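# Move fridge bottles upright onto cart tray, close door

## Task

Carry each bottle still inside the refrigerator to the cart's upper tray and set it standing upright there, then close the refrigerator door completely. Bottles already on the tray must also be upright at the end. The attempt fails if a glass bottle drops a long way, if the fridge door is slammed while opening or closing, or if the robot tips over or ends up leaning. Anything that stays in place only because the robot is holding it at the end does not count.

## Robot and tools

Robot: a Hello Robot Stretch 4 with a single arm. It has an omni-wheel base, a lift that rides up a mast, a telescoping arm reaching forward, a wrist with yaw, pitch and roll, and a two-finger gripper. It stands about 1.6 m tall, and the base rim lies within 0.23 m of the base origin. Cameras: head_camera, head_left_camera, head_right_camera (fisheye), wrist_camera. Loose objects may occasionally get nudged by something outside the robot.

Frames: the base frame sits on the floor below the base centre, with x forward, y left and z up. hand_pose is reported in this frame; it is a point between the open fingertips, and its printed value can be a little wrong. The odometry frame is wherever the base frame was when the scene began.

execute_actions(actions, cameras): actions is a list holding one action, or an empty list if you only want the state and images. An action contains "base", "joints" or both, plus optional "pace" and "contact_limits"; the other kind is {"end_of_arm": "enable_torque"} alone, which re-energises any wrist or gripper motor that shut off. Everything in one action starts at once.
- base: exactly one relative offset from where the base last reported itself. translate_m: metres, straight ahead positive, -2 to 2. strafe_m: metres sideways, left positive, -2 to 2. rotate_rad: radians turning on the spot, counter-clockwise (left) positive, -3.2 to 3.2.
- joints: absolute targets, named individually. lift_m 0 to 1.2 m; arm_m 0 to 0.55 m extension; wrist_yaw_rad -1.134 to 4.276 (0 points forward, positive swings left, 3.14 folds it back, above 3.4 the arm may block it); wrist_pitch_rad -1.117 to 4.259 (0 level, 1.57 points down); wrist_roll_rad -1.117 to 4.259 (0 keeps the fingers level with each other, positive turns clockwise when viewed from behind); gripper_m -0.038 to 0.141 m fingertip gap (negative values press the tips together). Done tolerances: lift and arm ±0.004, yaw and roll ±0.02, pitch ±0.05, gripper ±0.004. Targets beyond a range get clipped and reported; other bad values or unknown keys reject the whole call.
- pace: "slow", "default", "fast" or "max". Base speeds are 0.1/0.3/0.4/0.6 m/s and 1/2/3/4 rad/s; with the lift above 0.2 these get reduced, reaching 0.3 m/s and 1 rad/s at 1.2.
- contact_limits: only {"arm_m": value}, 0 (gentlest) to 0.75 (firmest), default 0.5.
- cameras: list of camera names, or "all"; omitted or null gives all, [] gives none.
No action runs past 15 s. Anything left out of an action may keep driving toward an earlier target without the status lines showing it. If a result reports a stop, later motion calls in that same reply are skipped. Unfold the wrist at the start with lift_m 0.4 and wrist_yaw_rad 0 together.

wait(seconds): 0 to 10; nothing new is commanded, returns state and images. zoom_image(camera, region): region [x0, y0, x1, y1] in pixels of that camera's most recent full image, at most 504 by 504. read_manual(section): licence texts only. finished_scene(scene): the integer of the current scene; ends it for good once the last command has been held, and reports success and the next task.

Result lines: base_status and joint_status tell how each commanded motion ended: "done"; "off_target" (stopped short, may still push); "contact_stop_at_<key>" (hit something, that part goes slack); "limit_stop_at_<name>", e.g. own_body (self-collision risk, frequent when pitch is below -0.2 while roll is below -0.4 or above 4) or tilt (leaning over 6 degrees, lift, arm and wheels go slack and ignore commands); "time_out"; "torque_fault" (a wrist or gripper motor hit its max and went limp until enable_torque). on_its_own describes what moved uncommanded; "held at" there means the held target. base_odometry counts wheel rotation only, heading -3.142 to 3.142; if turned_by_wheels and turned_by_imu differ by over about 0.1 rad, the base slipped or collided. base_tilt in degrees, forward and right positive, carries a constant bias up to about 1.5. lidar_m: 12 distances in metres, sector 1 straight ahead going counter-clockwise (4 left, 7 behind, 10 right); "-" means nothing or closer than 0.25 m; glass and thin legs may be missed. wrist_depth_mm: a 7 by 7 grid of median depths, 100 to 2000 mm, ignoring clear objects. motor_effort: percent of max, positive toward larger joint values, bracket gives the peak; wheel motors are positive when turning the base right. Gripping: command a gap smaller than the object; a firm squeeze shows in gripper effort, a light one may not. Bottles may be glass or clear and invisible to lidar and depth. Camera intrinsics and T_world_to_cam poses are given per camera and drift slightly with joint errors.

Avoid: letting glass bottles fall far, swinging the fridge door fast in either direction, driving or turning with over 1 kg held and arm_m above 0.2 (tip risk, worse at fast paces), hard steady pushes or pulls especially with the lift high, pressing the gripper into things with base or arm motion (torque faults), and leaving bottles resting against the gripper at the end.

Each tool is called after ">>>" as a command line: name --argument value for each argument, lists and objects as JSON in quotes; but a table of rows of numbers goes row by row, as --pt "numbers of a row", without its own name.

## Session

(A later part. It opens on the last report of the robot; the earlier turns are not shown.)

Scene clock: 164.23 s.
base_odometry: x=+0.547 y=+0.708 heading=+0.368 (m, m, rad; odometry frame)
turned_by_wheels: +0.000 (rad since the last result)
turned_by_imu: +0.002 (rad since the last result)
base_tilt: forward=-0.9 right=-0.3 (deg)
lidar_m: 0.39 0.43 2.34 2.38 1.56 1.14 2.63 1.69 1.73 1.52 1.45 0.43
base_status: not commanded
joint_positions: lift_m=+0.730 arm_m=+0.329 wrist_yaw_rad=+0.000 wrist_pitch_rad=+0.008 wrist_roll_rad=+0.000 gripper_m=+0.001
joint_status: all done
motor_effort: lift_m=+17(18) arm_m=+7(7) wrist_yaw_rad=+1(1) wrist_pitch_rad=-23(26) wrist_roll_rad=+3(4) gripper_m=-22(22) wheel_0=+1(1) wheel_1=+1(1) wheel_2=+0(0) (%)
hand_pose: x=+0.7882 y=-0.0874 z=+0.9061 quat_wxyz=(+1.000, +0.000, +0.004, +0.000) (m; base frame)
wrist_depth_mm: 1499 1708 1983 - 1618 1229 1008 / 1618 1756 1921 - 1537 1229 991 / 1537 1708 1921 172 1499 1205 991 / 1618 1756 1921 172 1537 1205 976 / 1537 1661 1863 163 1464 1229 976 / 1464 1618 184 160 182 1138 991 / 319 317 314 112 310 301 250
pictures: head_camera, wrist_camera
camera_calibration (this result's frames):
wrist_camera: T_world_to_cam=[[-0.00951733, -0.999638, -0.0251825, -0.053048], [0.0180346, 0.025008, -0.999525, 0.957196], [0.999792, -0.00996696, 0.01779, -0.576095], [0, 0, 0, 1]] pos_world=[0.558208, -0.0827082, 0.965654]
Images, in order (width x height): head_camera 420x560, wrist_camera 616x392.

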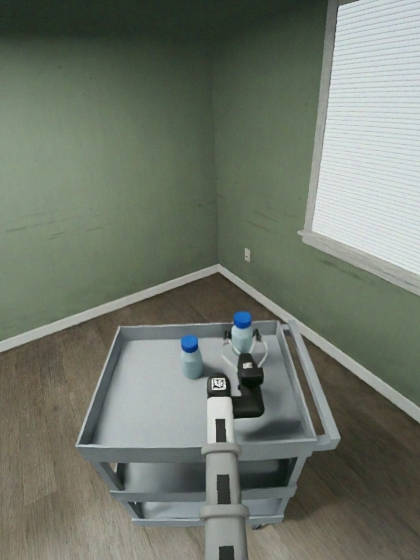

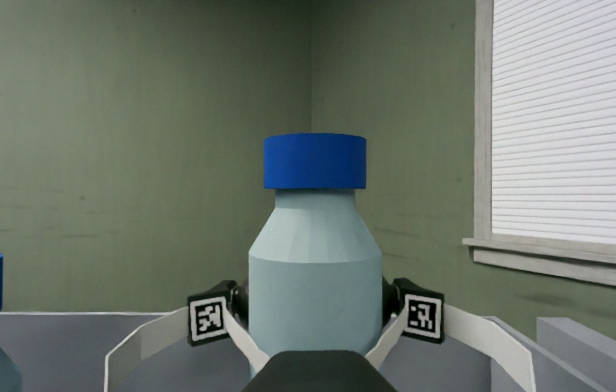

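>>> execute_actions --actions '[{"joints": {"lift_m": 0.685, "arm_m": 0.35}, "pace": "slow"}]' --cameras '["head_camera", "wrist_camera"]'

Scene clock: 170.40 s.
base_odometry: x=+0.547 y=+0.708 heading=+0.368 (m, m, rad; odometry frame)
turned_by_wheels: +0.000 (rad since the last result)
turned_by_imu: +0.002 (rad since the last result)
base_tilt: forward=-0.8 right=-0.3 (deg)
lidar_m: 0.39 0.43 2.36 2.40 1.53 1.16 2.60 1.68 1.75 1.50 1.45 0.41
base_status: not commanded
joint_positions: lift_m=+0.685 arm_m=+0.349 wrist_yaw_rad=+0.000 wrist_pitch_rad=+0.008 wrist_roll_rad=+0.000 gripper_m=+0.001
joint_status: all done
on_its_own: wrist_pitch_rad is at rest, and its effort (-26) is outside its rest range (-23 to +23)
motor_effort: lift_m=+17(19) arm_m=+7(9) wrist_yaw_rad=-1(0) wrist_pitch_rad=-26(21) wrist_roll_rad=+1(2) gripper_m=-20(23) wheel_0=+1(1) wheel_1=+1(1) wheel_2=+0(0) (%)
hand_pose: x=+0.8082 y=-0.0874 z=+0.8611 quat_wxyz=(+1.000, +0.000, +0.004, +0.000) (m; base frame)
wrist_depth_mm: 1537 1708 1921 - 1537 1205 1008 / 1576 1756 1983 - 1618 1205 991 / 1537 1708 1983 171 1576 1205 1008 / 1464 1708 1921 172 1499 1182 991 / 1537 1661 1808 163 1397 1160 960 / 296 297 184 160 182 282 236 / 278 245 259 112 259 248 225
pictures: head_camera, wrist_camera
camera_calibration (this result's frames):
wrist_camera: T_world_to_cam=[[-0.00955424, -0.999637, -0.0251826, -0.0539718], [0.0180482, 0.0250072, -0.999524, 0.911853], [0.999791, -0.0100042, 0.0178027, -0.595276], [0, 0, 0, 1]] pos_world=[0.578179, -0.0827104, 0.920658]
Images, in order (width x height): head_camera 420x560, wrist_camera 616x392.

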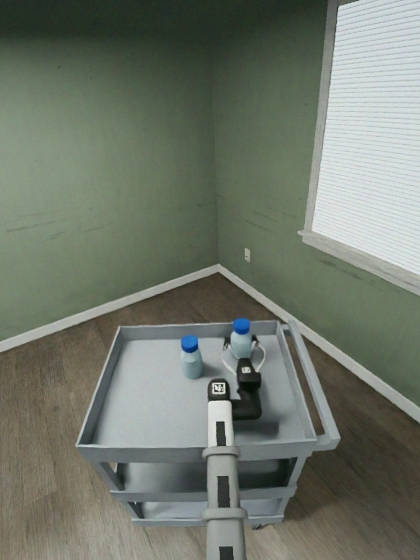

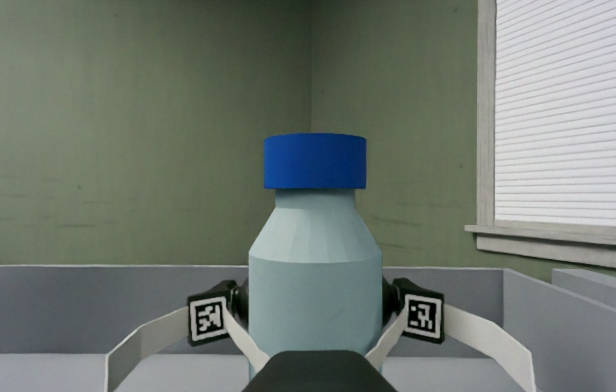

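>>> execute_actions --actions '[{"joints": {"lift_m": 0.673}, "pace": "slow"}]' --cameras '["wrist_camera"]'

Scene clock: 174.17 s.
base_odometry: x=+0.547 y=+0.708 heading=+0.368 (m, m, rad; odometry frame)
turned_by_wheels: +0.000 (rad since the last result)
turned_by_imu: +0.001 (rad since the last result)
base_tilt: forward=-0.9 right=-0.3 (deg)
lidar_m: 0.41 0.41 2.37 2.41 1.59 1.14 2.61 1.69 1.78 1.53 1.44 0.42
base_status: not commanded
joint_positions: lift_m=+0.673 arm_m=+0.349 wrist_yaw_rad=+0.000 wrist_pitch_rad=+0.008 wrist_roll_rad=+0.000 gripper_m=+0.001
joint_status: all done
on_its_own: wrist_pitch_rad is at rest, and its effort (-26) is outside its rest range (-23 to +23)
motor_effort: lift_m=+18(16) arm_m=+7(7) wrist_yaw_rad=+0(0) wrist_pitch_rad=-26(24) wrist_roll_rad=+3(2) gripper_m=-22(25) wheel_0=+1(1) wheel_1=+1(1) wheel_2=+0(0) (%)
hand_pose: x=+0.8082 y=-0.0874 z=+0.8491 quat_wxyz=(+1.000, +0.000, +0.004, +0.000) (m; base frame)
wrist_depth_mm: 1499 1756 1921 - 1537 1205 991 / 1537 1756 1983 - 1618 1205 991 / 1576 1661 1921 171 1499 1182 976 / 1499 1756 1921 173 1499 1182 976 / 297 296 294 163 293 1098 946 / 297 297 183 159 182 281 230 / 251 221 235 112 237 224 224
pictures: wrist_camera
camera_calibration (this result's frames):
wrist_camera: T_world_to_cam=[[-0.00955472, -0.999637, -0.0251823, -0.0542742], [0.0180263, 0.0250072, -0.999525, 0.899859], [0.999792, -0.0100041, 0.0177809, -0.595046], [0, 0, 0, 1]] pos_world=[0.578182, -0.0827104, 0.908645]
Images, in order (width x height): wrist_camera 616x392.

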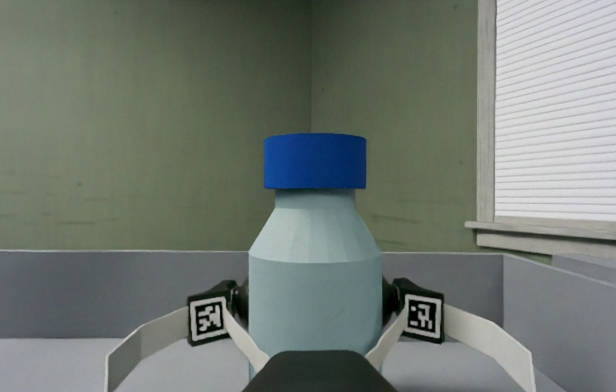

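>>> execute_actions --actions '[{"joints": {"lift_m": 0.667}, "pace": "slow"}]' --cameras '[]'

Scene clock: 176.20 s.
base_odometry: x=+0.547 y=+0.708 heading=+0.368 (m, m, rad; odometry frame)
turned_by_wheels: +0.000 (rad since the last result)
turned_by_imu: +0.001 (rad since the last result)
base_tilt: forward=-0.9 right=-0.3 (deg)
lidar_m: 0.39 0.41 2.31 2.40 1.55 1.13 2.60 1.69 1.77 1.53 1.45 0.42
base_status: not commanded
joint_positions: lift_m=+0.667 arm_m=+0.349 wrist_yaw_rad=+0.000 wrist_pitch_rad=+0.002 wrist_roll_rad=+0.000 gripper_m=+0.001
joint_status: all done
motor_effort: lift_m=+15(19) arm_m=+7(7) wrist_yaw_rad=-1(0) wrist_pitch_rad=-8(25) wrist_roll_rad=+3(1) gripper_m=-18(20) wheel_0=+1(1) wheel_1=+1(1) wheel_2=+0(0) (%)
hand_pose: x=+0.8082 y=-0.0874 z=+0.8449 quat_wxyz=(+1.000, +0.000, +0.001, +0.000) (m; base frame)
wrist_depth_mm: 1537 1708 1921 - 1618 1205 991 / 1537 1708 1983 - 1618 1205 991 / 1537 1708 1863 174 1537 1205 976 / 1537 1708 1863 175 1464 1205 991 / 298 297 296 164 291 1060 960 / 297 296 182 160 182 279 230 / 248 218 233 112 233 233 224
pictures: none
No camera images: the call's "cameras" was empty. Leave "cameras" out to get every camera's image.

Bottle is resting on the tray. Release.

>>> execute_actions --actions '[{"joints": {"gripper_m": 0.115}}]' --cameras '["wrist_camera", "head_camera"]'

Scene clock: 180.00 s.
base_odometry: x=+0.547 y=+0.708 heading=+0.368 (m, m, rad; odometry frame)
turned_by_wheels: +0.000 (rad since the last result)
turned_by_imu: +0.001 (rad since the last result)
base_tilt: forward=-0.9 right=-0.3 (deg)
lidar_m: 0.39 0.44 2.35 2.39 1.55 1.11 2.60 1.68 1.74 1.52 1.44 0.44
base_status: not commanded
joint_positions: lift_m=+0.667 arm_m=+0.349 wrist_yaw_rad=+0.000 wrist_pitch_rad=+0.002 wrist_roll_rad=+0.000 gripper_m=+0.115
joint_status: all done
motor_effort: lift_m=+16(16) arm_m=+7(7) wrist_yaw_rad=+1(2) wrist_pitch_rad=-7(7) wrist_roll_rad=+3(1) gripper_m=+1(24) wheel_0=+1(1) wheel_1=+1(1) wheel_2=+0(0) (%)
hand_pose: x=+0.8081 y=-0.0875 z=+0.8449 quat_wxyz=(+1.000, +0.000, +0.001, +0.000) (m; base frame)
wrist_depth_mm: 1576 1708 1921 - 1537 1205 991 / 1537 1708 1983 - 1618 1182 991 / 1537 1708 1921 212 1576 1229 991 / 1537 1708 1921 196 1499 1205 991 / 298 294 297 186 291 297 960 / 297 296 202 182 198 281 230 / 249 233 249 112 240 235 224
pictures: head_camera, wrist_camera
camera_calibration (this result's frames):
wrist_camera: T_world_to_cam=[[-0.00989559, -0.999628, -0.0254307, -0.0540327], [0.02392, 0.0251881, -0.999397, 0.890901], [0.999665, -0.0104979, 0.0236618, -0.599862], [0, 0, 0, 1]] pos_world=[0.577816, -0.0827499, 0.903183]
Images, in order (width x height): head_camera 420x560, wrist_camera 616x392.

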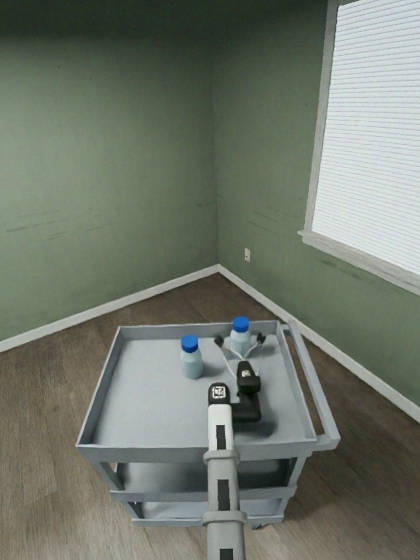

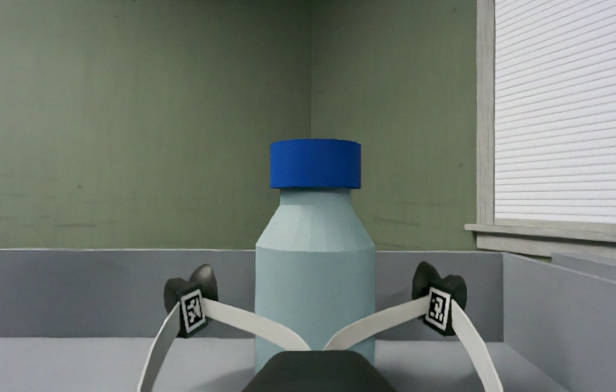

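>>> execute_actions --actions '[{"joints": {"lift_m": 0.8}}]' --cameras '[]'

>>> execute_actions --actions '[{"joints": {"arm_m": 0.0}, "pace": "fast"}]' --cameras '["head_camera"]'

>>> execute_actions --actions '[{"base": {"rotate_rad": 2.173}}]' --cameras '["head_camera"]'

Scene clock: 198.17 s.
base_odometry: x=+0.547 y=+0.708 heading=+0.368 (m, m, rad; odometry frame)
turned_by_wheels: +0.000 (rad since the last result)
turned_by_imu: +0.002 (rad since the last result)
base_tilt: forward=-0.9 right=-0.3 (deg)
lidar_m: 0.40 0.42 2.36 2.40 1.56 1.15 2.59 1.68 1.76 1.53 1.45 0.42
base_status: not commanded
joint_positions: lift_m=+0.800 arm_m=+0.349 wrist_yaw_rad=+0.000 wrist_pitch_rad=+0.002 wrist_roll_rad=+0.000 gripper_m=+0.115
joint_status: all done
motor_effort: lift_m=+23(24) arm_m=+7(7) wrist_yaw_rad=+2(1) wrist_pitch_rad=-8(6) wrist_roll_rad=+2(1) gripper_m=-1(1) wheel_0=+1(1) wheel_1=+1(1) wheel_2=+0(0) (%)
hand_pose: x=+0.8081 y=-0.0875 z=+0.9773 quat_wxyz=(+1.000, +0.000, +0.001, +0.000) (m; base frame)
wrist_depth_mm: 1499 1756 1983 - 1618 1229 991 / 1537 1708 1921 - 1576 1229 976 / 1537 1708 1983 - 1537 1205 960 / 1537 1756 1921 - 1576 1205 976 / 1537 1708 1921 - 1537 1182 976 / 1537 1708 201 - 1430 1098 976 / 1537 1661 1863 112 1537 1182 976
pictures: none
No camera images: the call's "cameras" was empty. Leave "cameras" out to get every camera's image.

Scene clock: 199.97 s.
base_odometry: x=+0.547 y=+0.708 heading=+0.368 (m, m, rad; odometry frame)
turned_by_wheels: +0.000 (rad since the last result)
turned_by_imu: +0.001 (rad since the last result)
base_tilt: forward=-0.9 right=-0.3 (deg)
lidar_m: 0.40 0.42 2.34 2.38 1.53 1.14 2.58 1.69 1.72 1.52 1.43 0.45
base_status: not commanded
joint_positions: lift_m=+0.800 arm_m=+0.001 wrist_yaw_rad=+0.000 wrist_pitch_rad=+0.003 wrist_roll_rad=+0.000 gripper_m=+0.115
joint_status: all done
motor_effort: lift_m=+24(23) arm_m=-7(8) wrist_yaw_rad=+1(2) wrist_pitch_rad=-8(10) wrist_roll_rad=+2(1) gripper_m=+0(1) wheel_0=+1(1) wheel_1=+1(1) wheel_2=+0(0) (%)
hand_pose: x=+0.4606 y=-0.0875 z=+0.9772 quat_wxyz=(+1.000, +0.000, +0.001, +0.000) (m; base frame)
wrist_depth_mm: 1808 - - - 1808 1397 1160 / 1808 1983 - - 1863 1397 1160 / 1863 1983 - - 1863 1430 1138 / 1756 1983 - - 1808 1430 1138 / 1756 - - - 1863 1397 1138 / 654 654 201 549 580 1336 1160 / 549 512 484 112 512 410 1160
pictures: head_camera
Images, in order (width x height): head_camera 420x560.

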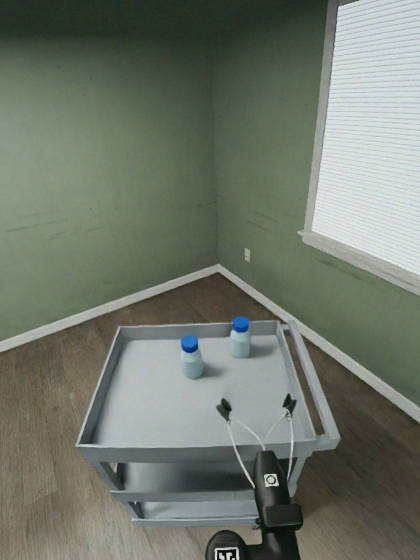

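Scene clock: 202.33 s.
base_odometry: x=+0.547 y=+0.708 heading=+2.541 (m, m, rad; odometry frame)
turned_by_wheels: +2.173 (rad since the last result)
turned_by_imu: +2.221 (rad since the last result)
base_tilt: forward=-0.9 right=-0.3 (deg)
lidar_m: 1.15 1.17 1.75 1.66 1.79 1.50 1.45 0.42 0.38 0.44 2.43 2.33
base_status: done
joint_positions: lift_m=+0.800 arm_m=+0.001 wrist_yaw_rad=+0.000 wrist_pitch_rad=+0.003 wrist_roll_rad=+0.000 gripper_m=+0.115
joint_status: not commanded
motor_effort: lift_m=+23(23) arm_m=-7(7) wrist_yaw_rad=+0(1) wrist_pitch_rad=-8(10) wrist_roll_rad=+3(1) gripper_m=+3(0) wheel_0=-1(12) wheel_1=+0(6) wheel_2=-2(8) (%)
hand_pose: x=+0.4606 y=-0.0874 z=+0.9772 quat_wxyz=(+1.000, +0.000, +0.001, +0.000) (m; base frame)
wrist_depth_mm: - - 1281 1618 - - - / - - 1336 - - - 1983 / - - 1336 - - - - / - 976 1366 1983 - - 1983 / - 960 1336 - - 1983 1983 / - - 201 - 1537 1983 - / - - 1366 112 - 1983 1921
pictures: head_camera
Images, in order (width x height): head_camera 420x560.

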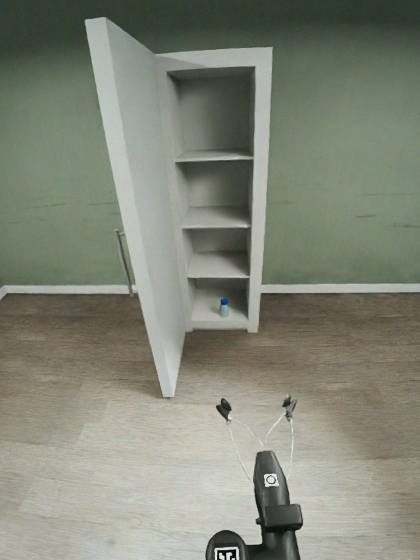

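>>> execute_actions --actions '[{"base": {"translate_m": 0.85}, "joints": {"lift_m": 0.2, "arm_m": 0.2, "gripper_m": 0.135}}]' --cameras '["head_camera", "wrist_camera", "head_left_camera"]'

Scene clock: 215.50 s.
base_odometry: x=-0.154 y=+1.188 heading=+2.541 (m, m, rad; odometry frame)
turned_by_wheels: +0.000 (rad since the last result)
turned_by_imu: -0.002 (rad since the last result)
base_tilt: forward=-0.9 right=-0.3 (deg)
lidar_m: 0.84 0.40 0.39 1.66 1.72 2.35 1.20 0.97 2.41 2.34 1.92 0.88
base_status: done
joint_positions: lift_m=+0.200 arm_m=+0.199 wrist_yaw_rad=+0.000 wrist_pitch_rad=+0.002 wrist_roll_rad=+0.000 gripper_m=+0.135
joint_status: all done
motor_effort: lift_m=+16(21) arm_m=+7(8) wrist_yaw_rad=+0(1) wrist_pitch_rad=-11(9) wrist_roll_rad=+2(3) gripper_m=+0(1) wheel_0=+0(0) wheel_1=+1(5) wheel_2=+1(11) (%)
hand_pose: x=+0.6582 y=-0.0874 z=+0.3778 quat_wxyz=(+1.000, +0.000, +0.001, +0.000) (m; base frame)
wrist_depth_mm: 477 559 891 904 878 436 960 / 477 559 931 904 891 433 976 / 484 508 654 640 621 436 991 / 477 554 917 904 878 433 960 / 473 559 917 878 878 430 960 / 473 496 798 878 621 213 946 / 477 530 715 112 647 424 931
pictures: head_camera, head_left_camera, wrist_camera
camera_calibration (this result's frames):
wrist_camera: T_world_to_cam=[[-0.00948903, -0.999636, -0.0252476, -0.0676146], [0.0237053, 0.0250168, -0.999406, 0.427778], [0.999674, -0.0100819, 0.0234592, -0.438798], [0, 0, 0, 1]] pos_world=[0.427872, -0.0827155, 0.436111]
Images, in order (width x height): head_camera 420x560, head_left_camera 420x672, wrist_camera 616x392.

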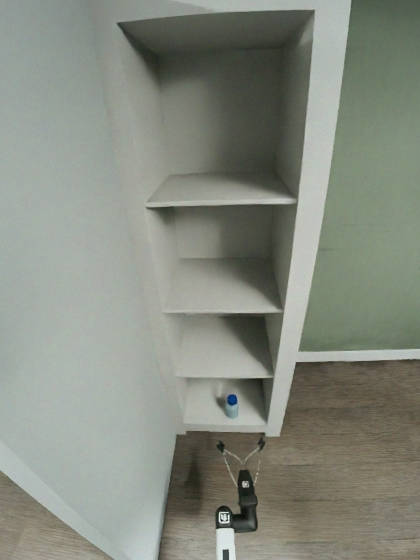

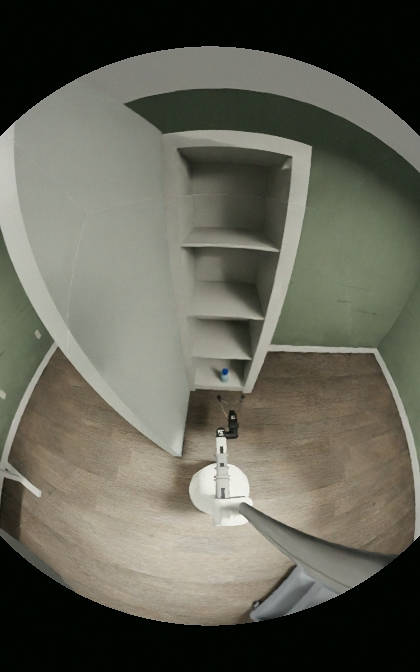

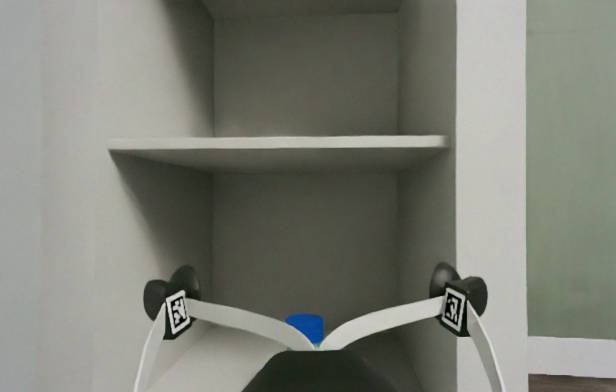

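>>> execute_actions --actions '[{"base": {"translate_m": 0.08}, "joints": {"lift_m": 0.135, "arm_m": 0.26, "wrist_pitch_rad": 0.45}}]' --cameras '["head_camera", "wrist_camera"]'

Scene clock: 223.60 s.
base_odometry: x=-0.220 y=+1.233 heading=+2.541 (m, m, rad; odometry frame)
turned_by_wheels: +0.000 (rad since the last result)
turned_by_imu: +0.002 (rad since the last result)
base_tilt: forward=-0.9 right=-0.3 (deg)
lidar_m: 0.78 0.39 0.32 1.75 1.73 2.40 1.26 1.04 2.38 2.33 1.81 0.80
base_status: done
joint_positions: lift_m=+0.135 arm_m=+0.259 wrist_yaw_rad=+0.000 wrist_pitch_rad=+0.452 wrist_roll_rad=+0.000 gripper_m=+0.135
joint_status: all done
motor_effort: lift_m=+16(16) arm_m=+7(8) wrist_yaw_rad=+1(1) wrist_pitch_rad=-7(4) wrist_roll_rad=+1(2) gripper_m=+1(3) wheel_0=+1(4) wheel_1=+1(6) wheel_2=+1(9) (%)
hand_pose: x=+0.6892 y=-0.0874 z=+0.1875 quat_wxyz=(+0.975, +0.000, +0.224, +0.000) (m; base frame)
wrist_depth_mm: 375 525 676 661 647 392 257 / 379 530 715 707 683 384 267 / 379 535 750 357 699 379 279 / 379 484 517 370 512 373 298 / 379 384 387 382 382 343 320 / 404 384 220 366 353 213 349 / 413 407 410 112 407 379 382
pictures: head_camera, wrist_camera
camera_calibration (this result's frames):
wrist_camera: T_world_to_cam=[[-0.0195416, -0.999636, -0.0185781, -0.0664578], [-0.41306, 0.0249937, -0.910361, 0.521155], [0.910494, -0.0101161, -0.413399, -0.321969], [0, 0, 0, 1]] pos_world=[0.507121, -0.0827163, 0.340102]
Images, in order (width x height): head_camera 420x560, wrist_camera 616x392.

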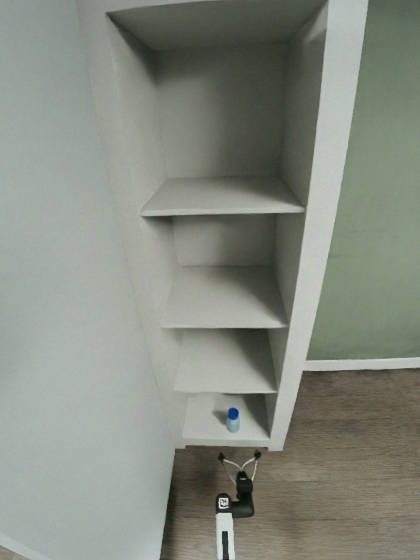

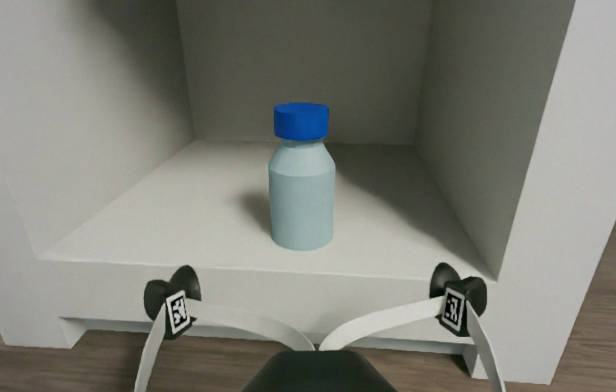

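>>> execute_actions --actions '[{"base": {"strafe_m": 0.012}, "joints": {"lift_m": 0.126, "arm_m": 0.44}, "contact_limits": {"arm_m": 0.2}}]' --cameras '["head_camera", "wrist_camera"]'

Scene clock: 230.53 s.
base_odometry: x=-0.227 y=+1.224 heading=+2.541 (m, m, rad; odometry frame)
turned_by_wheels: +0.000 (rad since the last result)
turned_by_imu: +0.002 (rad since the last result)
base_tilt: forward=-0.9 right=-0.3 (deg)
lidar_m: 0.77 0.37 0.29 1.77 1.71 2.40 1.24 1.04 2.41 2.33 1.80 0.82
base_status: done
joint_positions: lift_m=+0.126 arm_m=+0.439 wrist_yaw_rad=+0.000 wrist_pitch_rad=+0.452 wrist_roll_rad=+0.000 gripper_m=+0.135
joint_status: all done
motor_effort: lift_m=+16(16) arm_m=+7(8) wrist_yaw_rad=+0(0) wrist_pitch_rad=-7(9) wrist_roll_rad=+3(2) gripper_m=+6(2) wheel_0=-1(10) wheel_1=+0(8) wheel_2=+0(0) (%)
contact_limits: arm_m 0.2
hand_pose: x=+0.8692 y=-0.0874 z=+0.1785 quat_wxyz=(+0.975, +0.000, +0.224, +0.000) (m; base frame)
wrist_depth_mm: 345 492 508 504 488 459 298 / 345 488 535 521 517 449 296 / 349 496 580 549 549 442 293 / 349 459 492 169 488 433 290 / 338 368 368 185 368 368 286 / 294 283 207 185 272 213 272 / 247 245 243 112 244 238 246
pictures: head_camera, wrist_camera
camera_calibration (this result's frames):
wrist_camera: T_world_to_cam=[[-0.019488, -0.999638, -0.0185751, -0.0631412], [-0.413201, 0.0249704, -0.910298, 0.587384], [0.910431, -0.0100647, -0.413538, -0.489476], [0, 0, 0, 1]] pos_world=[0.687111, -0.0827119, 0.331105]
Images, in order (width x height): head_camera 420x560, wrist_camera 616x392.

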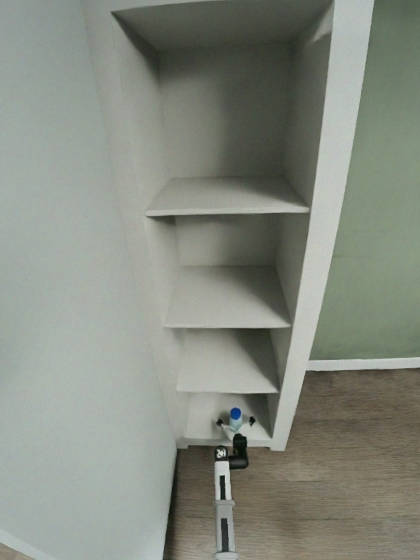

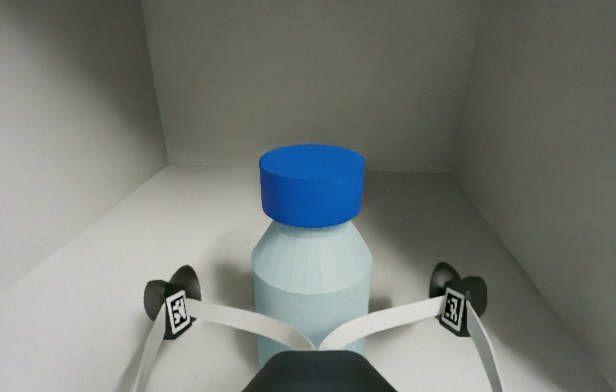

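>>> execute_actions --actions '[{"joints": {"lift_m": 0.118, "gripper_m": 0.0}}]' --cameras '["wrist_camera"]'

Scene clock: 237.10 s.
base_odometry: x=-0.227 y=+1.224 heading=+2.541 (m, m, rad; odometry frame)
turned_by_wheels: +0.000 (rad since the last result)
turned_by_imu: +0.002 (rad since the last result)
base_tilt: forward=-0.9 right=-0.4 (deg)
lidar_m: 0.78 0.36 0.30 1.75 1.69 2.44 1.31 1.05 2.42 2.37 1.81 0.81
base_status: not commanded
joint_positions: lift_m=+0.118 arm_m=+0.439 wrist_yaw_rad=+0.000 wrist_pitch_rad=+0.458 wrist_roll_rad=+0.000 gripper_m=+0.001
joint_status: all done
on_its_own: wrist_pitch_rad is at rest, and its effort (-25) is outside its rest range (-23 to +23)
motor_effort: lift_m=+18(17) arm_m=+6(7) wrist_yaw_rad=-1(3) wrist_pitch_rad=-25(24) wrist_roll_rad=+3(1) gripper_m=-20(26) wheel_0=-1(1) wheel_1=+1(1) wheel_2=+0(0) (%)
hand_pose: x=+0.8685 y=-0.0873 z=+0.1689 quat_wxyz=(+0.974, +0.000, +0.227, +0.000) (m; base frame)
wrist_depth_mm: 345 484 504 500 488 455 298 / 347 484 535 535 517 452 297 / 345 496 564 160 544 442 293 / 349 442 455 147 430 404 290 / 329 343 345 159 329 342 286 / 278 276 185 160 182 274 267 / 233 216 222 112 220 216 232
pictures: wrist_camera
camera_calibration (this result's frames):
wrist_camera: T_world_to_cam=[[-0.0193919, -0.999641, -0.0184671, -0.0633823], [-0.418174, 0.0248867, -0.908026, 0.582352], [0.90816, -0.00988586, -0.418507, -0.490013], [0, 0, 0, 1]] pos_world=[0.687305, -0.0826966, 0.322546]
Images, in order (width x height): wrist_camera 616x392.

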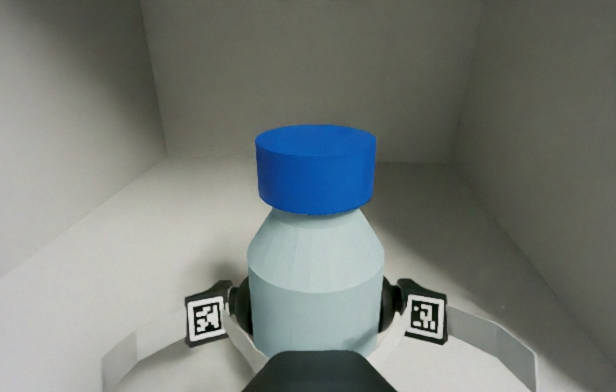

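>>> execute_actions --actions '[{"joints": {"lift_m": 0.17}, "pace": "slow"}]' --cameras '[]'

>>> execute_actions --actions '[{"base": {"translate_m": -0.25}, "joints": {"arm_m": 0.1}}]' --cameras '["wrist_camera"]'

Scene clock: 246.23 s.
base_odometry: x=-0.227 y=+1.224 heading=+2.541 (m, m, rad; odometry frame)
turned_by_wheels: +0.000 (rad since the last result)
turned_by_imu: +0.002 (rad since the last result)
base_tilt: forward=-0.9 right=-0.3 (deg)
lidar_m: 0.79 0.38 0.30 1.73 1.69 2.43 1.29 1.04 2.41 2.34 1.81 0.81
base_status: not commanded
joint_positions: lift_m=+0.170 arm_m=+0.439 wrist_yaw_rad=+0.000 wrist_pitch_rad=+0.458 wrist_roll_rad=+0.000 gripper_m=+0.001
joint_status: all done
motor_effort: lift_m=+25(27) arm_m=+7(7) wrist_yaw_rad=+0(1) wrist_pitch_rad=-23(23) wrist_roll_rad=+1(5) gripper_m=-23(23) wheel_0=-1(1) wheel_1=+1(0) wheel_2=+0(0) (%)
hand_pose: x=+0.8685 y=-0.0873 z=+0.2202 quat_wxyz=(+0.974, +0.000, +0.227, +0.000) (m; base frame)
wrist_depth_mm: 342 488 512 496 492 459 300 / 345 488 544 530 517 452 296 / 347 492 580 160 544 445 293 / 351 504 580 147 544 436 291 / 353 433 436 159 415 399 287 / 336 349 185 160 181 342 285 / 293 274 283 112 279 274 268
pictures: none
No camera images: the call's "cameras" was empty. Leave "cameras" out to get every camera's image.

Scene clock: 248.50 s.
base_odometry: x=-0.021 y=+1.082 heading=+2.541 (m, m, rad; odometry frame)
turned_by_wheels: +0.000 (rad since the last result)
turned_by_imu: +0.002 (rad since the last result)
base_tilt: forward=-0.9 right=-0.3 (deg)
lidar_m: 0.50 0.50 2.45 1.67 1.75 2.17 1.09 0.84 1.09 2.35 2.14 1.08
base_status: done
joint_positions: lift_m=+0.170 arm_m=+0.101 wrist_yaw_rad=+0.000 wrist_pitch_rad=+0.458 wrist_roll_rad=+0.000 gripper_m=+0.001
joint_status: all done
motor_effort: lift_m=+26(26) arm_m=-7(10) wrist_yaw_rad=+1(0) wrist_pitch_rad=-22(25) wrist_roll_rad=+2(2) gripper_m=-21(24) wheel_0=-2(8) wheel_1=+0(8) wheel_2=+0(9) (%)
hand_pose: x=+0.5309 y=-0.0875 z=+0.2202 quat_wxyz=(+0.974, +0.000, +0.227, +0.000) (m; base frame)
wrist_depth_mm: 449 647 960 1060 946 1098 1118 / 449 634 976 1098 904 1160 1182 / 455 647 788 160 723 1255 1229 / 455 647 798 147 750 891 891 / 459 634 661 158 640 676 668 / 496 530 184 160 182 535 539 / 449 418 430 112 424 421 445
pictures: wrist_camera
camera_calibration (this result's frames):
wrist_camera: T_world_to_cam=[[-0.0199523, -0.99963, -0.018462, -0.0688296], [-0.418393, 0.0251192, -0.907919, 0.487835], [0.908047, -0.0103907, -0.418739, -0.16183], [0, 0, 0, 1]] pos_world=[0.349682, -0.0827397, 0.373879]
Images, in order (width x height): wrist_camera 616x392.

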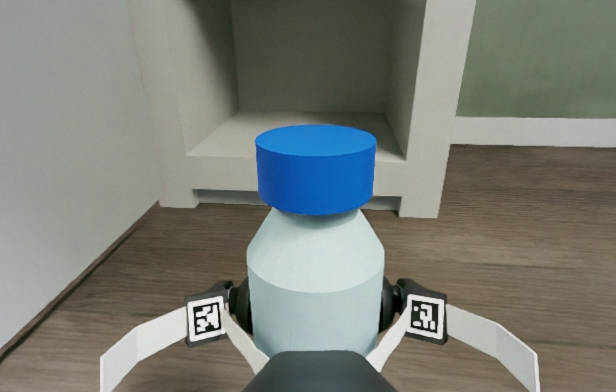

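>>> execute_actions --actions '[{"base": {"rotate_rad": -2.41}, "joints": {"lift_m": 0.92, "arm_m": 0.02}, "pace": "slow"}]' --cameras '["wrist_camera", "head_camera"]'

Scene clock: 261.47 s.
base_odometry: x=-0.021 y=+1.082 heading=+0.132 (m, m, rad; odometry frame)
turned_by_wheels: -2.409 (rad since the last result)
turned_by_imu: -2.459 (rad since the last result)
base_tilt: forward=-0.9 right=-0.3 (deg)
lidar_m: 0.40 2.34 2.33 1.85 1.04 0.64 0.50 2.41 1.67 1.90 2.10 0.95
base_status: done
joint_positions: lift_m=+0.920 arm_m=+0.021 wrist_yaw_rad=+0.000 wrist_pitch_rad=+0.458 wrist_roll_rad=+0.000 gripper_m=+0.001
joint_status: all done
on_its_own: wrist_pitch_rad is at rest, and its effort (-24) is outside its rest range (-23 to +23)
motor_effort: lift_m=+25(27) arm_m=-7(10) wrist_yaw_rad=+1(1) wrist_pitch_rad=-24(23) wrist_roll_rad=+2(2) gripper_m=-23(24) wheel_0=+1(6) wheel_1=+2(4) wheel_2=+2(5) (%)
hand_pose: x=+0.4509 y=-0.0875 z=+0.9703 quat_wxyz=(+0.974, +0.000, +0.227, +0.000) (m; base frame)
wrist_depth_mm: 1808 - - - - 1708 1537 / 1863 - - - - 1808 1618 / 1921 - - 160 1060 1060 1576 / 1983 - - 148 723 768 1618 / 1983 - 1983 159 1098 1098 1756 / 1661 1576 185 160 181 904 1618 / 1397 1255 1281 112 1118 1042 1366
pictures: head_camera, wrist_camera
camera_calibration (this result's frames):
wrist_camera: T_world_to_cam=[[-0.0198636, -0.999632, -0.0184635, -0.0565945], [-0.418128, 0.0250804, -0.908042, 1.13537], [0.908171, -0.0103168, -0.418472, 0.224509], [0, 0, 0, 1]] pos_world=[0.269715, -0.0827331, 1.12387]
Images, in order (width x height): head_camera 420x560, wrist_camera 616x392.

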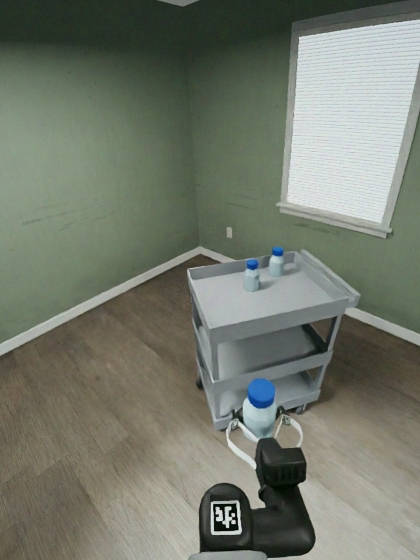

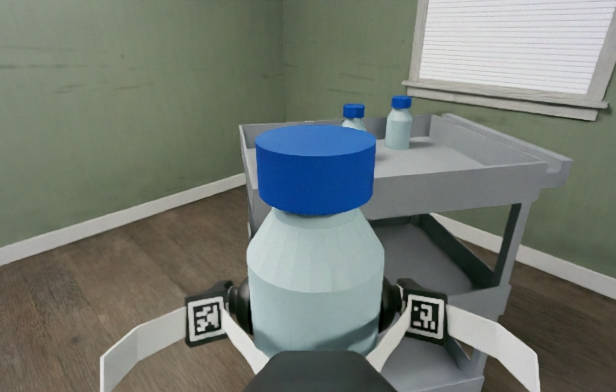

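>>> execute_actions --actions '[{"base": {"translate_m": 0.35}, "joints": {"arm_m": 0.27}}]' --cameras '["wrist_camera", "head_camera"]'

Scene clock: 271.43 s.
base_odometry: x=+0.326 y=+1.128 heading=+0.132 (m, m, rad; odometry frame)
turned_by_wheels: +0.000 (rad since the last result)
turned_by_imu: +0.000 (rad since the last result)
base_tilt: forward=-0.9 right=-0.3 (deg)
lidar_m: 0.49 2.08 2.08 2.16 1.30 1.12 0.88 2.67 1.89 2.18 1.88 0.56
base_status: done
joint_positions: lift_m=+0.920 arm_m=+0.269 wrist_yaw_rad=+0.000 wrist_pitch_rad=+0.458 wrist_roll_rad=+0.000 gripper_m=+0.001
joint_status: all done
on_its_own: wrist_pitch_rad is at rest, and its effort (-24) is outside its rest range (-23 to +23)
motor_effort: lift_m=+25(26) arm_m=+6(6) wrist_yaw_rad=+0(1) wrist_pitch_rad=-24(25) wrist_roll_rad=+2(2) gripper_m=-21(26) wheel_0=+1(9) wheel_1=+0(9) wheel_2=-1(11) (%)
hand_pose: x=+0.6986 y=-0.0874 z=+0.9703 quat_wxyz=(+0.974, +0.000, +0.227, +0.000) (m; base frame)
wrist_depth_mm: 1430 1618 1921 - 1537 1366 1160 / 1464 1661 - - 1708 1430 1229 / 1537 1808 - 160 1756 1499 1229 / 1576 1863 - 147 1661 585 1229 / 1661 1983 521 158 362 517 559 / 1576 508 184 160 182 469 466 / 1366 338 379 112 379 370 394
pictures: head_camera, wrist_camera
camera_calibration (this result's frames):
wrist_camera: T_world_to_cam=[[-0.0195568, -0.999638, -0.0184657, -0.0518087], [-0.41803, 0.0249529, -0.90809, 1.23893], [0.908222, -0.0100401, -0.418367, -0.000457252], [0, 0, 0, 1]] pos_world=[0.517312, -0.0827095, 1.12391]
Images, in order (width x height): head_camera 420x560, wrist_camera 616x392.

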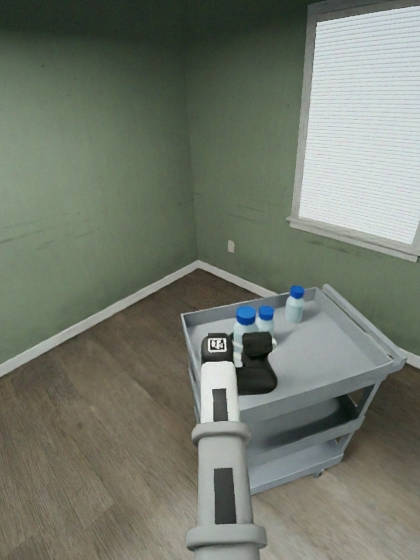

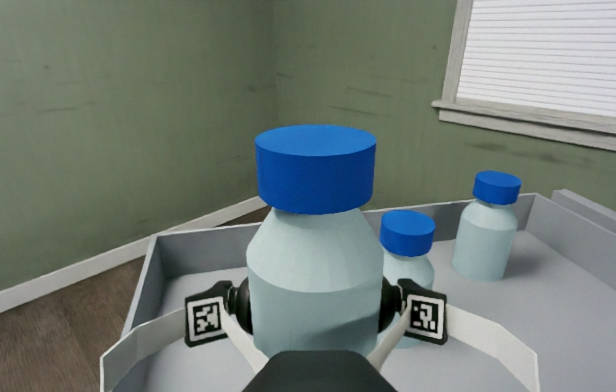

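>>> execute_actions --actions '[{"joints": {"lift_m": 0.79}, "pace": "slow"}]' --cameras '["wrist_camera", "head_camera"]'

Scene clock: 278.63 s.
base_odometry: x=+0.326 y=+1.128 heading=+0.132 (m, m, rad; odometry frame)
turned_by_wheels: +0.000 (rad since the last result)
turned_by_imu: +0.002 (rad since the last result)
base_tilt: forward=-0.9 right=-0.3 (deg)
lidar_m: 0.50 2.09 2.08 2.16 1.32 1.10 0.86 2.68 1.89 2.15 1.90 0.56
base_status: not commanded
joint_positions: lift_m=+0.790 arm_m=+0.269 wrist_yaw_rad=+0.000 wrist_pitch_rad=+0.458 wrist_roll_rad=+0.000 gripper_m=+0.001
joint_status: all done
on_its_own: wrist_pitch_rad is at rest, and its effort (-25) is outside its rest range (-23 to +23)
motor_effort: lift_m=+18(24) arm_m=+6(6) wrist_yaw_rad=+1(0) wrist_pitch_rad=-25(25) wrist_roll_rad=+3(3) gripper_m=-23(22) wheel_0=+1(1) wheel_1=+1(0) wheel_2=-1(1) (%)
hand_pose: x=+0.6985 y=-0.0874 z=+0.8409 quat_wxyz=(+0.974, +0.000, +0.227, +0.000) (m; base frame)
wrist_depth_mm: 1430 1576 1921 1983 1618 1366 1160 / 1464 1708 - - 1618 1336 1182 / 1499 1708 466 160 320 439 544 / 1576 415 469 148 329 442 462 / 1537 334 353 158 334 355 355 / 213 285 184 160 182 283 285 / 195 223 229 112 225 222 238
pictures: head_camera, wrist_camera
camera_calibration (this result's frames):
wrist_camera: T_world_to_cam=[[-0.0195619, -0.999638, -0.018461, -0.0542], [-0.41825, 0.0249532, -0.907989, 1.12144], [0.908121, -0.0100406, -0.418587, -0.0543311], [0, 0, 0, 1]] pos_world=[0.517323, -0.0827095, 0.994517]
Images, in order (width x height): head_camera 420x560, wrist_camera 616x392.

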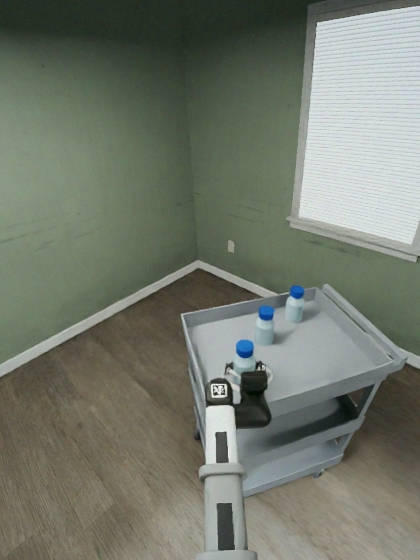

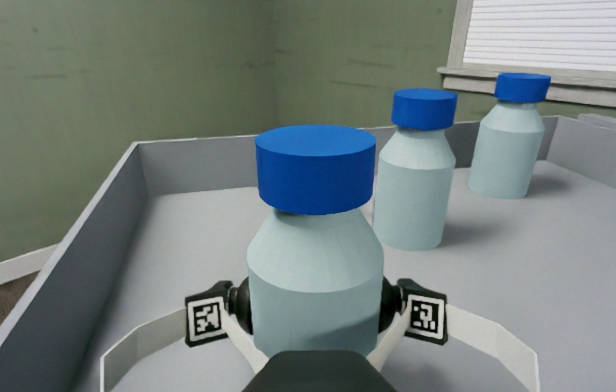

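>>> execute_actions --actions '[{"joints": {"lift_m": 0.782, "arm_m": 0.285}, "pace": "slow"}]' --cameras '[]'

>>> execute_actions --actions '[{"joints": {"gripper_m": 0.115}}]' --cameras '["wrist_camera", "head_camera"]'

Scene clock: 284.43 s.
base_odometry: x=+0.326 y=+1.128 heading=+0.132 (m, m, rad; odometry frame)
turned_by_wheels: +0.000 (rad since the last result)
turned_by_imu: +0.002 (rad since the last result)
base_tilt: forward=-0.9 right=-0.3 (deg)
lidar_m: 0.48 2.07 2.08 2.15 1.31 1.13 0.83 2.67 1.90 2.21 1.88 0.55
base_status: not commanded
joint_positions: lift_m=+0.782 arm_m=+0.284 wrist_yaw_rad=+0.000 wrist_pitch_rad=+0.458 wrist_roll_rad=+0.000 gripper_m=+0.001
joint_status: all done
on_its_own: wrist_pitch_rad is at rest, and its effort (-26) is outside its rest range (-23 to +23)
motor_effort: lift_m=+18(17) arm_m=+7(8) wrist_yaw_rad=+0(1) wrist_pitch_rad=-26(24) wrist_roll_rad=+1(1) gripper_m=-25(26) wheel_0=+1(1) wheel_1=+0(0) wheel_2=-1(1) (%)
hand_pose: x=+0.7134 y=-0.0874 z=+0.8329 quat_wxyz=(+0.974, +0.000, +0.227, +0.000) (m; base frame)
wrist_depth_mm: 1397 1618 1863 1983 1576 1336 1160 / 1464 1756 1983 - 1708 1366 1138 / 1537 1618 459 160 306 427 521 / 1537 399 452 147 315 424 449 / 260 320 338 159 322 338 338 / 208 273 184 160 182 272 271 / 202 213 220 112 217 213 229
pictures: none
No camera images: the call's "cameras" was empty. Leave "cameras" out to get every camera's image.

Scene clock: 286.43 s.
base_odometry: x=+0.326 y=+1.128 heading=+0.132 (m, m, rad; odometry frame)
turned_by_wheels: +0.000 (rad since the last result)
turned_by_imu: +0.001 (rad since the last result)
base_tilt: forward=-0.8 right=-0.3 (deg)
lidar_m: 0.47 2.08 2.08 2.16 1.32 1.12 0.87 2.67 1.87 2.18 1.87 0.55
base_status: not commanded
joint_positions: lift_m=+0.782 arm_m=+0.284 wrist_yaw_rad=+0.000 wrist_pitch_rad=+0.452 wrist_roll_rad=+0.000 gripper_m=+0.115
joint_status: all done
motor_effort: lift_m=+18(18) arm_m=+7(7) wrist_yaw_rad=+2(1) wrist_pitch_rad=-5(26) wrist_roll_rad=+1(2) gripper_m=+1(26) wheel_0=+1(1) wheel_1=+1(0) wheel_2=-1(1) (%)
hand_pose: x=+0.7142 y=-0.0875 z=+0.8344 quat_wxyz=(+0.975, +0.000, +0.224, +0.000) (m; base frame)
wrist_depth_mm: 1397 1618 1863 1921 1576 1336 1138 / 1430 1661 1983 - 1661 1336 1160 / 1537 1708 459 181 310 427 521 / 1537 410 455 168 319 436 466 / 267 330 347 178 327 345 347 / 209 276 201 184 200 267 278 / 204 224 232 112 232 224 232
pictures: head_camera, wrist_camera
camera_calibration (this result's frames):
wrist_camera: T_world_to_cam=[[-0.0198447, -0.99963, -0.0185757, -0.0538169], [-0.412959, 0.0251157, -0.910403, 1.12034], [0.910533, -0.0103957, -0.413305, -0.0774112], [0, 0, 0, 1]] pos_world=[0.53207, -0.0827398, 0.986962]
Images, in order (width x height): head_camera 420x560, wrist_camera 616x392.

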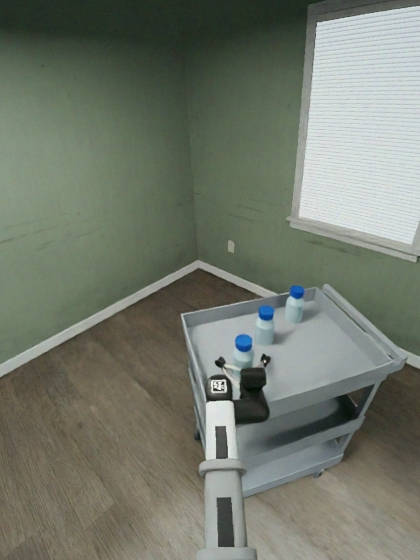

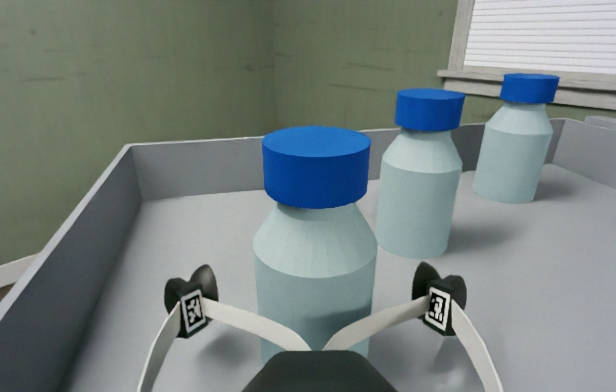

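>>> execute_actions --actions '[{"joints": {"lift_m": 0.9}}]' --cameras '[]'

>>> execute_actions --actions '[{"base": {"rotate_rad": 0.45}, "joints": {"arm_m": 0.0, "gripper_m": 0.0, "wrist_pitch_rad": 0.0}}]' --cameras '["head_camera"]'

>>> execute_actions --actions '[{"base": {"translate_m": -0.6}}]' --cameras '["head_left_camera"]'

Scene clock: 316.27 s.
base_odometry: x=+0.326 y=+1.128 heading=+0.132 (m, m, rad; odometry frame)
turned_by_wheels: +0.000 (rad since the last result)
turned_by_imu: +0.002 (rad since the last result)
base_tilt: forward=-0.9 right=-0.3 (deg)
lidar_m: 0.48 2.08 2.07 2.15 1.30 1.08 0.86 2.65 1.88 2.17 1.90 0.56
base_status: not commanded
joint_positions: lift_m=+0.900 arm_m=+0.284 wrist_yaw_rad=+0.000 wrist_pitch_rad=+0.452 wrist_roll_rad=+0.000 gripper_m=+0.115
joint_status: all done
motor_effort: lift_m=+23(24) arm_m=+7(7) wrist_yaw_rad=+0(2) wrist_pitch_rad=-8(10) wrist_roll_rad=+1(3) gripper_m=-2(6) wheel_0=+1(1) wheel_1=+1(0) wheel_2=-1(1) (%)
hand_pose: x=+0.7141 y=-0.0875 z=+0.9519 quat_wxyz=(+0.975, +0.000, +0.224, +0.000) (m; base frame)
wrist_depth_mm: 1430 1661 1921 1983 1576 1308 1160 / 1430 1708 - - 1618 1397 1229 / 1537 1756 - - 1756 1499 1255 / 1576 1921 - - 1756 473 609 / 1661 1808 504 530 359 492 535 / 1618 424 202 241 357 433 445 / 1366 322 375 112 373 364 377
pictures: none
No camera images: the call's "cameras" was empty. Leave "cameras" out to get every camera's image.

Scene clock: 318.27 s.
base_odometry: x=+0.326 y=+1.128 heading=+0.581 (m, m, rad; odometry frame)
turned_by_wheels: +0.450 (rad since the last result)
turned_by_imu: +0.460 (rad since the last result)
base_tilt: forward=-0.9 right=-0.3 (deg)
lidar_m: 2.08 2.09 2.29 1.86 1.27 0.85 2.68 1.90 2.11 1.89 0.58 0.49
base_status: done
joint_positions: lift_m=+0.900 arm_m=+0.001 wrist_yaw_rad=+0.000 wrist_pitch_rad=+0.003 wrist_roll_rad=+0.000 gripper_m=+0.000
joint_status: all done
motor_effort: lift_m=+23(23) arm_m=-7(9) wrist_yaw_rad=+1(2) wrist_pitch_rad=-9(12) wrist_roll_rad=+4(1) gripper_m=-5(2) wheel_0=-1(11) wheel_1=-2(6) wheel_2=-3(7) (%)
hand_pose: x=+0.4606 y=-0.0874 z=+1.0772 quat_wxyz=(+1.000, +0.000, +0.001, +0.000) (m; base frame)
wrist_depth_mm: 1618 1808 1983 - - - 1808 / 1661 1756 1921 - - - 1863 / 1661 1808 1921 - - - 1756 / 1661 1808 1921 - - - 1808 / 1708 1756 1863 - - - 1808 / 1661 1756 1921 198 - - 1756 / 1708 1708 1921 112 - 634 1661
pictures: head_camera
Images, in order (width x height): head_camera 420x560.

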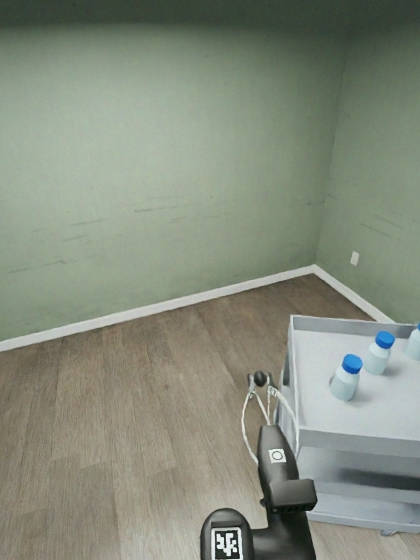

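Scene clock: 321.77 s.
base_odometry: x=-0.175 y=+0.799 heading=+0.581 (m, m, rad; odometry frame)
turned_by_wheels: +0.000 (rad since the last result)
turned_by_imu: +0.005 (rad since the last result)
base_tilt: forward=-0.9 right=-0.3 (deg)
lidar_m: 1.06 2.64 2.00 1.09 0.45 1.86 2.10 1.35 1.47 2.06 2.08 1.06
base_status: done
joint_positions: lift_m=+0.900 arm_m=+0.001 wrist_yaw_rad=+0.000 wrist_pitch_rad=+0.003 wrist_roll_rad=+0.000 gripper_m=+0.000
joint_status: not commanded
motor_effort: lift_m=+23(24) arm_m=-7(7) wrist_yaw_rad=+1(1) wrist_pitch_rad=-9(9) wrist_roll_rad=+1(1) gripper_m=-4(2) wheel_0=-1(11) wheel_1=-1(3) wheel_2=-2(10) (%)
hand_pose: x=+0.4606 y=-0.0874 z=+1.0772 quat_wxyz=(+1.000, +0.000, +0.001, +0.000) (m; base frame)
wrist_depth_mm: - - - - - - 1983 / - - - - - - - / - - - - - - - / - - - - - - - / - - - - - - 1983 / - - - 198 798 1098 1098 / - - - 112 831 768 750
pictures: head_left_camera
Images, in order (width x height): head_left_camera 420x672.

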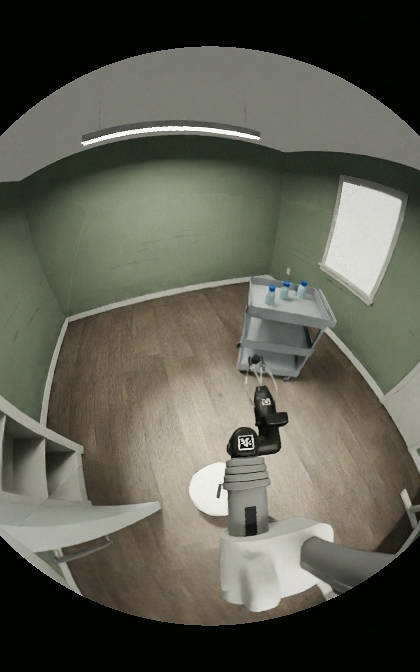

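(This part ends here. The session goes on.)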